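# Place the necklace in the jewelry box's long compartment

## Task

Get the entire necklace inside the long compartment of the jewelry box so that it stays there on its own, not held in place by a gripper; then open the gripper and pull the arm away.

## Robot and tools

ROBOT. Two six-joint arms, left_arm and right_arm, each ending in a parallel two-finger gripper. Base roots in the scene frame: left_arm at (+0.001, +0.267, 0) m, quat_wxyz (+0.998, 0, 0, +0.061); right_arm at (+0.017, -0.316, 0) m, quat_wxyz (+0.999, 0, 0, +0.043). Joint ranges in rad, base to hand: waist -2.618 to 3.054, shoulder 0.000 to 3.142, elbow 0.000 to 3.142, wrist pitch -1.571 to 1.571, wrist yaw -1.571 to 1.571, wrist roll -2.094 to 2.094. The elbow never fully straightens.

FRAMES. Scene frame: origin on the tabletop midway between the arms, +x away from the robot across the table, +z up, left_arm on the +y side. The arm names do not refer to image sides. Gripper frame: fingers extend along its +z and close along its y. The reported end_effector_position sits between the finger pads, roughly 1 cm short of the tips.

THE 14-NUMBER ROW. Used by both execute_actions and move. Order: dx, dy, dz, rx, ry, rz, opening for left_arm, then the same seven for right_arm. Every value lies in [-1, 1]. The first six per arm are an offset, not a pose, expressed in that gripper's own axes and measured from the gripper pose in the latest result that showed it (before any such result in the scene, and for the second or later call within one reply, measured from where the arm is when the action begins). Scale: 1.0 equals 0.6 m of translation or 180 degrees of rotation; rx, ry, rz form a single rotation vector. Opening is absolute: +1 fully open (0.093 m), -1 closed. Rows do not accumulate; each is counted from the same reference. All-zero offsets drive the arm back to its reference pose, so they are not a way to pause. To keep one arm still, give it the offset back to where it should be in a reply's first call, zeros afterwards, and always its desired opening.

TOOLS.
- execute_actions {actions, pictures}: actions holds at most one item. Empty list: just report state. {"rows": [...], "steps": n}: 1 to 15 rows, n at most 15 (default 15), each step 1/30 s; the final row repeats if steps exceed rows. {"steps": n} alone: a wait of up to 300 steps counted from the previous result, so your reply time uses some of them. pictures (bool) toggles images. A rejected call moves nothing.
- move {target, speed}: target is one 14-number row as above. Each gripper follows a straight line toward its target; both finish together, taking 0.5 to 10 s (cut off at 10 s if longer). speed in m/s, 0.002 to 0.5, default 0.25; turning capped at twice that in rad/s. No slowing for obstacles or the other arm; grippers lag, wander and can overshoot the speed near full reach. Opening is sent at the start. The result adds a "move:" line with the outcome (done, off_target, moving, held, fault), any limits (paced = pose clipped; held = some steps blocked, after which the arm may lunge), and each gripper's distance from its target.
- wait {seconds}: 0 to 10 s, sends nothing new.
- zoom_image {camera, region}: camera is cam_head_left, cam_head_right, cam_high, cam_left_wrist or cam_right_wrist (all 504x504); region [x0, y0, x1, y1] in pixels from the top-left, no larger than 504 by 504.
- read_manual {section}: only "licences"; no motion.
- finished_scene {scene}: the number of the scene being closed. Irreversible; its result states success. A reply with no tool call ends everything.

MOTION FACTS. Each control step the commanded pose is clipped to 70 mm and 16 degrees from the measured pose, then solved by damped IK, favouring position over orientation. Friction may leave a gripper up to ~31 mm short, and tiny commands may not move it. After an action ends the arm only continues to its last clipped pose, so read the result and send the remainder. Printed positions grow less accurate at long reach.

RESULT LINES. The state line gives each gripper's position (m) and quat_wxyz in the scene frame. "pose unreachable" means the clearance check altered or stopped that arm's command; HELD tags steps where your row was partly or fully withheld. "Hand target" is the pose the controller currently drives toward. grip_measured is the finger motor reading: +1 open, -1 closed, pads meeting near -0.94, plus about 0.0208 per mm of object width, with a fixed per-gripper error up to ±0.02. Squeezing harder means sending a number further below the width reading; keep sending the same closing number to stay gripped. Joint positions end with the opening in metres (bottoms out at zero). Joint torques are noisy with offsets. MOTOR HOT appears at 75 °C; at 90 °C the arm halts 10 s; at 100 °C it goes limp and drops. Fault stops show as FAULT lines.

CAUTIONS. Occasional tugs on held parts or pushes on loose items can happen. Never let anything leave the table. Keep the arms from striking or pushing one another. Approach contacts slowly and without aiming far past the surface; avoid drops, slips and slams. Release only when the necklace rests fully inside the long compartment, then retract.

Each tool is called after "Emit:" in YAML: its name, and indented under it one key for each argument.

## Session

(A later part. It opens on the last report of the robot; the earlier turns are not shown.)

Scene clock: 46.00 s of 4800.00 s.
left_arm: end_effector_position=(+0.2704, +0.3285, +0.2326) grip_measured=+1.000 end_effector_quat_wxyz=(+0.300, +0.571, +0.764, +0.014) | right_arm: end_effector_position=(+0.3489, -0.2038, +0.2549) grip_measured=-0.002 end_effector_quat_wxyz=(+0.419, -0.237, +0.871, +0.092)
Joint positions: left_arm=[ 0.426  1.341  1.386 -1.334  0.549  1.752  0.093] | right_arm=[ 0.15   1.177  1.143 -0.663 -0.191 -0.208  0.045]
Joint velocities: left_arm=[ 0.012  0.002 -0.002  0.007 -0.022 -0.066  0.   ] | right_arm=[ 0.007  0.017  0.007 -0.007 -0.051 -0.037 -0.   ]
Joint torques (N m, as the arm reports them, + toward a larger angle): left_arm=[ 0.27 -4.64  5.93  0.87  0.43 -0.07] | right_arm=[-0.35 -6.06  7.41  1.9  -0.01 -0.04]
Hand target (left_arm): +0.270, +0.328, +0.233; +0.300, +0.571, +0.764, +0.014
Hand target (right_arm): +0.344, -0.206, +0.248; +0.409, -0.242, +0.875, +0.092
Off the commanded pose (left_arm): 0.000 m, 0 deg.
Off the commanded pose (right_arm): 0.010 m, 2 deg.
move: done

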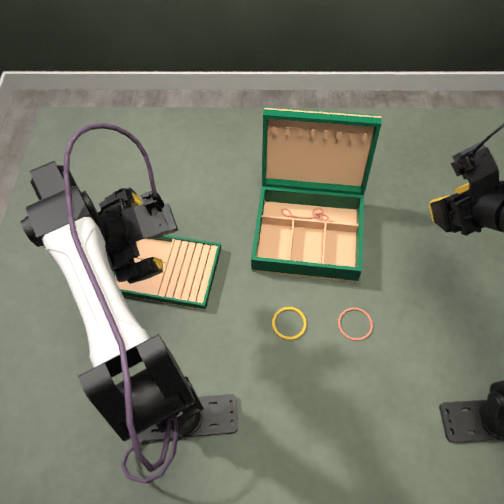

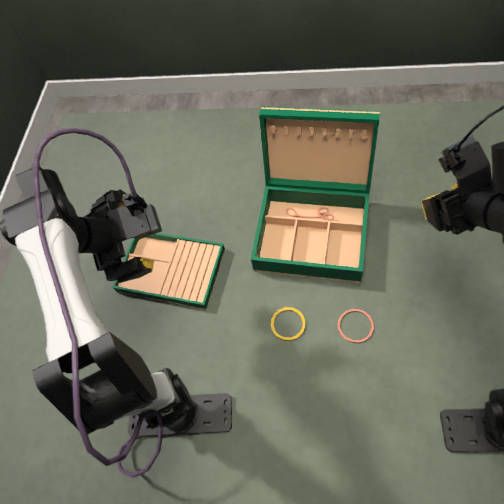

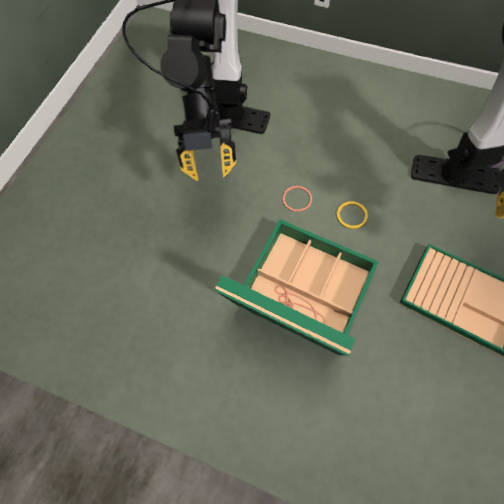

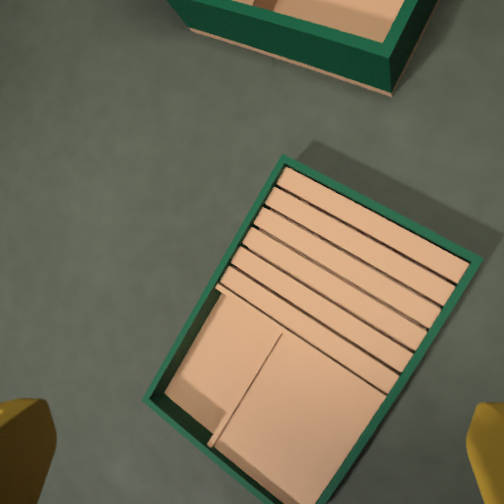

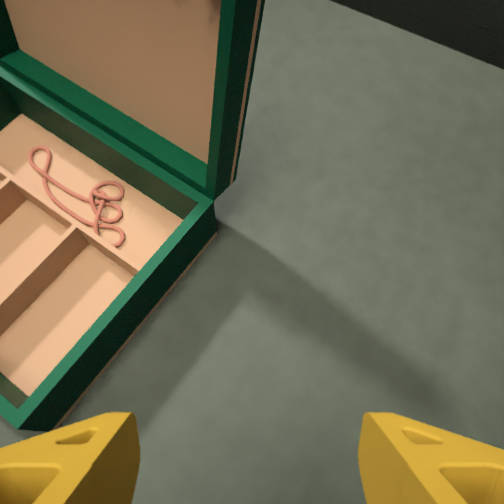

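Emit:
finished_scene:
  scene: 1

The scene is finished: the task was done.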